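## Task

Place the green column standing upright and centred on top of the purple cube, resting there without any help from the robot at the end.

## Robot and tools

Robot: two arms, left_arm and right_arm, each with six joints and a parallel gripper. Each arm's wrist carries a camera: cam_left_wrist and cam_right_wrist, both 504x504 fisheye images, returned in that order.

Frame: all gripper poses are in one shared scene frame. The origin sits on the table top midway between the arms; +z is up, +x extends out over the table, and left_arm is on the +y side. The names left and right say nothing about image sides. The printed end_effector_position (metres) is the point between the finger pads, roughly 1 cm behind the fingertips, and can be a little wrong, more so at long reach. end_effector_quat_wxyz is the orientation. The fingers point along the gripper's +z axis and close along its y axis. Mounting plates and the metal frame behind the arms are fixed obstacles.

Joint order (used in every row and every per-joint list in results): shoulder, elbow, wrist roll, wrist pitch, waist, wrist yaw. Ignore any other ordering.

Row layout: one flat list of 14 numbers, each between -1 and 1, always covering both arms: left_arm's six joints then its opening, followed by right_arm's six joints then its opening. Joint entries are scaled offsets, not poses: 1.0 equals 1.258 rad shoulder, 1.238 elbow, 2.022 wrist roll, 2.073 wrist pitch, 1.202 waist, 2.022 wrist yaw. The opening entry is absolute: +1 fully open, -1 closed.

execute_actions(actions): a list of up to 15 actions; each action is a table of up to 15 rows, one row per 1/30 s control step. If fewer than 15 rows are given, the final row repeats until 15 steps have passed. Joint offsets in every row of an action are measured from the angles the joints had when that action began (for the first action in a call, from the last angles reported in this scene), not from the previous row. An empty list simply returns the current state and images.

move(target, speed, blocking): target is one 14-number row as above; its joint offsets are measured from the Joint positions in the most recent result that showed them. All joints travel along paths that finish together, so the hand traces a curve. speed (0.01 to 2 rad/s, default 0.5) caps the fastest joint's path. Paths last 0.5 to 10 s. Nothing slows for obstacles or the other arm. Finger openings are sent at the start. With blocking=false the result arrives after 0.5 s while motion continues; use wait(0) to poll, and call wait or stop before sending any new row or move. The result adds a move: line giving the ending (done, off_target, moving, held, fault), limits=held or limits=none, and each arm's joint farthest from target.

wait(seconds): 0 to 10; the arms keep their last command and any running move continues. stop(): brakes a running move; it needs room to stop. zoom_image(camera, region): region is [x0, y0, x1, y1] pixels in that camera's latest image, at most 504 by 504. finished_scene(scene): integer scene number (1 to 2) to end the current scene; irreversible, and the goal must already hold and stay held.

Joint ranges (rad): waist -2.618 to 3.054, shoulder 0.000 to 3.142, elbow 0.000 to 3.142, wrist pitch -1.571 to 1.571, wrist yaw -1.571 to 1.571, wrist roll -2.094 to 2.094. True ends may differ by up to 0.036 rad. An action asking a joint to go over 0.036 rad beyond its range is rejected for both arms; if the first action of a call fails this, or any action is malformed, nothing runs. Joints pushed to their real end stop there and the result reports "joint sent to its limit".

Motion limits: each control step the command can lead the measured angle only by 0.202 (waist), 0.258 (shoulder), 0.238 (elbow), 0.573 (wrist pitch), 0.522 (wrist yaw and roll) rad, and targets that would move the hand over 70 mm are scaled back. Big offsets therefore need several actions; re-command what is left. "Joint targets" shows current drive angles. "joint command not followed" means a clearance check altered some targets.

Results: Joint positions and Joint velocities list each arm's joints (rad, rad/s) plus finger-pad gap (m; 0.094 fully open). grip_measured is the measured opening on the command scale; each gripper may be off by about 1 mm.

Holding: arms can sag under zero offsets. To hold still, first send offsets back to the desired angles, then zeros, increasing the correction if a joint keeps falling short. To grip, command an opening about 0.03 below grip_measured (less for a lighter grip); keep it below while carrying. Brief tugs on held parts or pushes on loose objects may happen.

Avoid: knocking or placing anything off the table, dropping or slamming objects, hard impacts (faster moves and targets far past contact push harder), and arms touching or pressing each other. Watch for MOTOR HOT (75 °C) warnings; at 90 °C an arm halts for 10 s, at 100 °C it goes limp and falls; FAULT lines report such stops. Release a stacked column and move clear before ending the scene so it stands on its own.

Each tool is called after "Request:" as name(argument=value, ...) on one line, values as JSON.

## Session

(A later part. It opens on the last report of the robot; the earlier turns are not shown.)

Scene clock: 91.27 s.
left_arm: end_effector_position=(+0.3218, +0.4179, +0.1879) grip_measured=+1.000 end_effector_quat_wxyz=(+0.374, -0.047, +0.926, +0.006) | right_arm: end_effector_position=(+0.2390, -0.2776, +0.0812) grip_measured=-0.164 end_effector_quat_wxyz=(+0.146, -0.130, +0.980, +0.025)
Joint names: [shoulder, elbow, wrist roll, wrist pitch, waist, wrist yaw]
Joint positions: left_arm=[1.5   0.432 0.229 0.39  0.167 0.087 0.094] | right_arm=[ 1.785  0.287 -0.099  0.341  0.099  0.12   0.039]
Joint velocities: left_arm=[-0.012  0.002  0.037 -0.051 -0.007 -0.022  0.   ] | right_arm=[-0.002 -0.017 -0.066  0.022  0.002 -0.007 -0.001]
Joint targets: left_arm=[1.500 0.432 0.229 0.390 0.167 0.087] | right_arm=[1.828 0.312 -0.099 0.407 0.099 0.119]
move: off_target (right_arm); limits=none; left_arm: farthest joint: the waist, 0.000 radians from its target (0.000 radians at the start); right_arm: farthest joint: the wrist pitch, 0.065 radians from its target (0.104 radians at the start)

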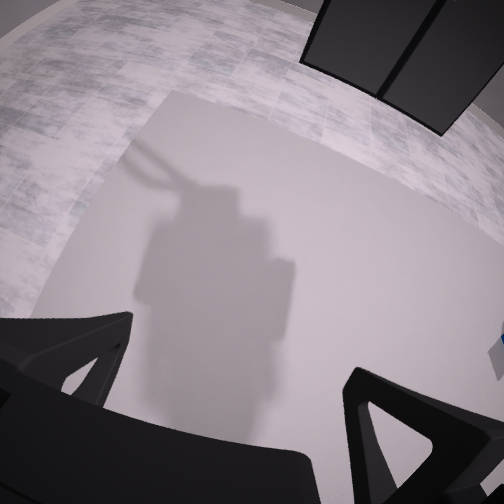

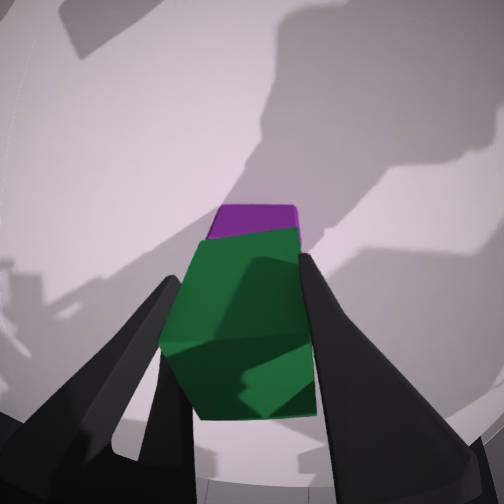

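Contact. Release, then lift.

Request:
move(target=[0,0,0,0,0,0,1, 0,0.02,0,0,0,0,1])

Request:
move(target=[0,0,0,0,0,0,1, -0.3,0.02,0,-0.19,0,0,1], speed=0.4)

Scene clock: 92.20 s.
left_arm: end_effector_position=(+0.3218, +0.4179, +0.1879) grip_measured=+1.000 end_effector_quat_wxyz=(+0.374, -0.047, +0.926, +0.006) | right_arm: end_effector_position=(+0.2391, -0.2776, +0.0813) grip_measured=+1.000 end_effector_quat_wxyz=(+0.146, -0.130, +0.980, +0.025)
Joint names: [shoulder, elbow, wrist roll, wrist pitch, waist, wrist yaw]
Joint positions: left_arm=[1.5   0.432 0.229 0.39  0.167 0.087 0.094] | right_arm=[ 1.784  0.287 -0.099  0.341  0.099  0.12   0.094]
Joint velocities: left_arm=[-0.007 -0.002 -0.022  0.066  0.012  0.066  0.   ] | right_arm=[-0.012 -0.017 -0.007 -0.095 -0.007 -0.066  0.   ]
Joint targets: left_arm=[1.500 0.432 0.229 0.390 0.167 0.087] | right_arm=[1.785 0.312 -0.099 0.341 0.099 0.120]
move: off_target (right_arm); limits=none; left_arm: farthest joint: the waist, 0.000 radians from its target (0.000 radians at the start); right_arm: farthest joint: the elbow, 0.025 radians from its target (0.025 radians at the start)

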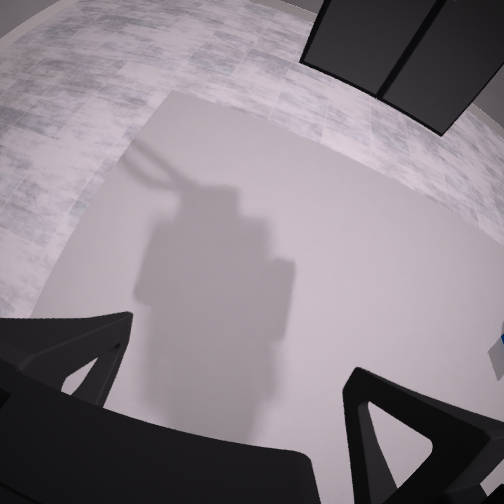

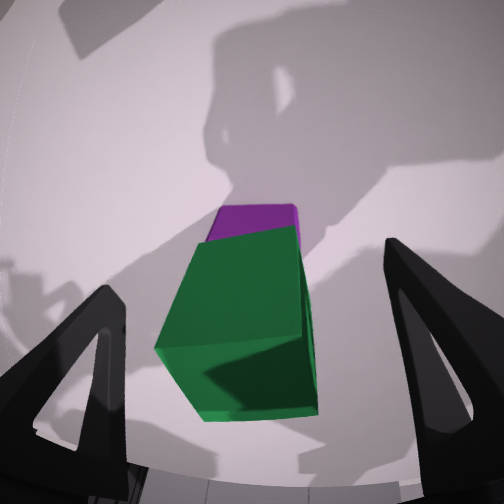

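Scene clock: 93.90 s.
left_arm: end_effector_position=(+0.3218, +0.4179, +0.1879) grip_measured=+1.000 end_effector_quat_wxyz=(+0.374, -0.047, +0.926, +0.006) | right_arm: end_effector_position=(+0.2258, -0.2874, +0.1260) grip_measured=+1.000 end_effector_quat_wxyz=(+0.134, -0.132, +0.982, +0.024)
Joint names: [shoulder, elbow, wrist roll, wrist pitch, waist, wrist yaw]
Joint positions: left_arm=[1.5   0.432 0.229 0.39  0.167 0.087 0.094] | right_arm=[ 1.428  0.287 -0.099 -0.039  0.099  0.12   0.094]
Joint velocities: left_arm=[ 0.007 -0.007  0.007  0.022  0.002  0.007  0.   ] | right_arm=[-0.012 -0.012 -0.007 -0.007 -0.007  0.007  0.   ]
Joint targets: left_arm=[1.500 0.432 0.229 0.390 0.167 0.087] | right_arm=[1.407 0.312 -0.099 -0.053 0.099 0.120]
move: off_target (right_arm); limits=none; left_arm: farthest joint: the waist, 0.000 radians from its target (0.000 radians at the start); right_arm: farthest joint: the elbow, 0.025 radians from its target (0.025 radians at the start)

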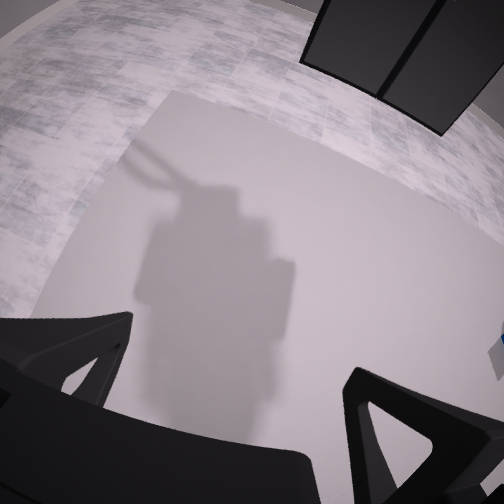

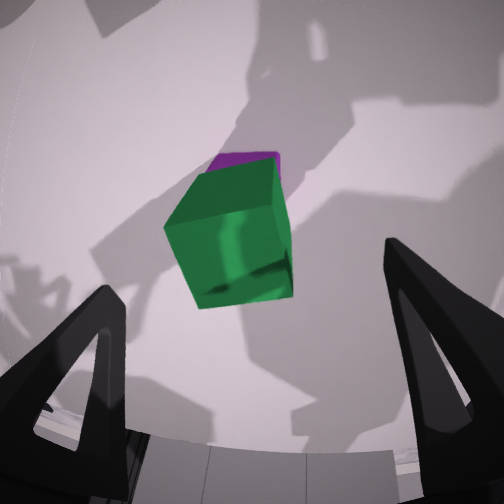

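Request:
move(target=[0,0,0,0,0,0,1, -0.1,0.25,0,0.0,0,0,1], speed=0.6)

Scene clock: 99.53 s.
left_arm: end_effector_position=(+0.3218, +0.4179, +0.1879) grip_measured=+1.000 end_effector_quat_wxyz=(+0.374, -0.047, +0.926, +0.006) | right_arm: end_effector_position=(+0.3568, -0.2772, +0.2337) grip_measured=+1.000 end_effector_quat_wxyz=(+0.322, -0.099, +0.941, +0.034)
Joint names: [shoulder, elbow, wrist roll, wrist pitch, waist, wrist yaw]
Joint positions: left_arm=[1.5   0.432 0.229 0.39  0.167 0.087 0.094] | right_arm=[ 1.321  0.576 -0.099 -0.043  0.099  0.12   0.094]
Joint velocities: left_arm=[ 0.002  0.002  0.066 -0.022  0.002  0.022  0.   ] | right_arm=[ 0.012 -0.002  0.066  0.037  0.012 -0.051  0.   ]
Joint targets: left_arm=[1.500 0.432 0.229 0.390 0.167 0.087] | right_arm=[1.302 0.597 -0.099 -0.039 0.099 0.120]
move: off_target (right_arm); limits=none; left_arm: farthest joint: the waist, 0.000 radians from its target (0.000 radians at the start); right_arm: farthest joint: the elbow, 0.021 radians from its target (0.309 radians at the start)

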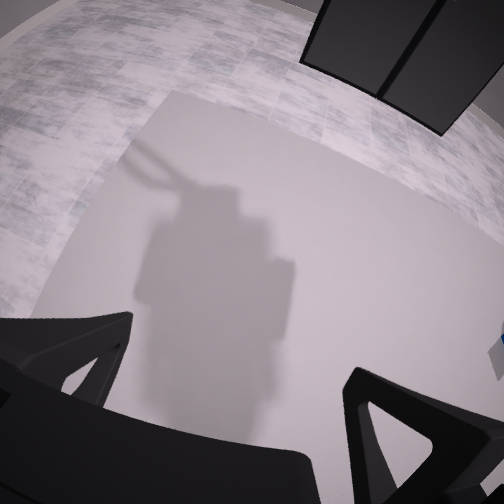

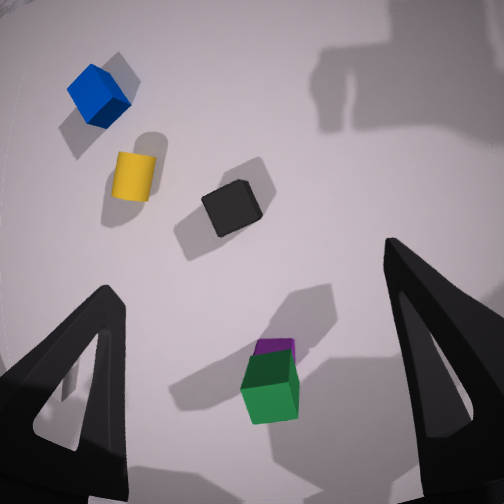

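Request:
zoom_image(camera="cam_right_wrist", region=[220,320,330,440])

Region (220, 320, 330, 440) of cam_right_wrist's 504x504 image, scaled by 4.200, with more detail than that image has; it fills the left 462 columns of this view, and the rest is white.

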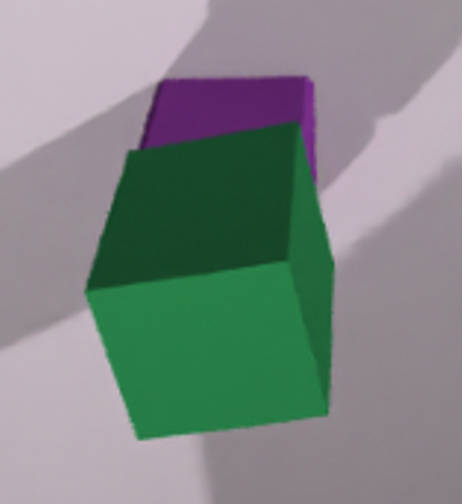

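Request:
finished_scene(scene=1)

The scene is finished: the task was done.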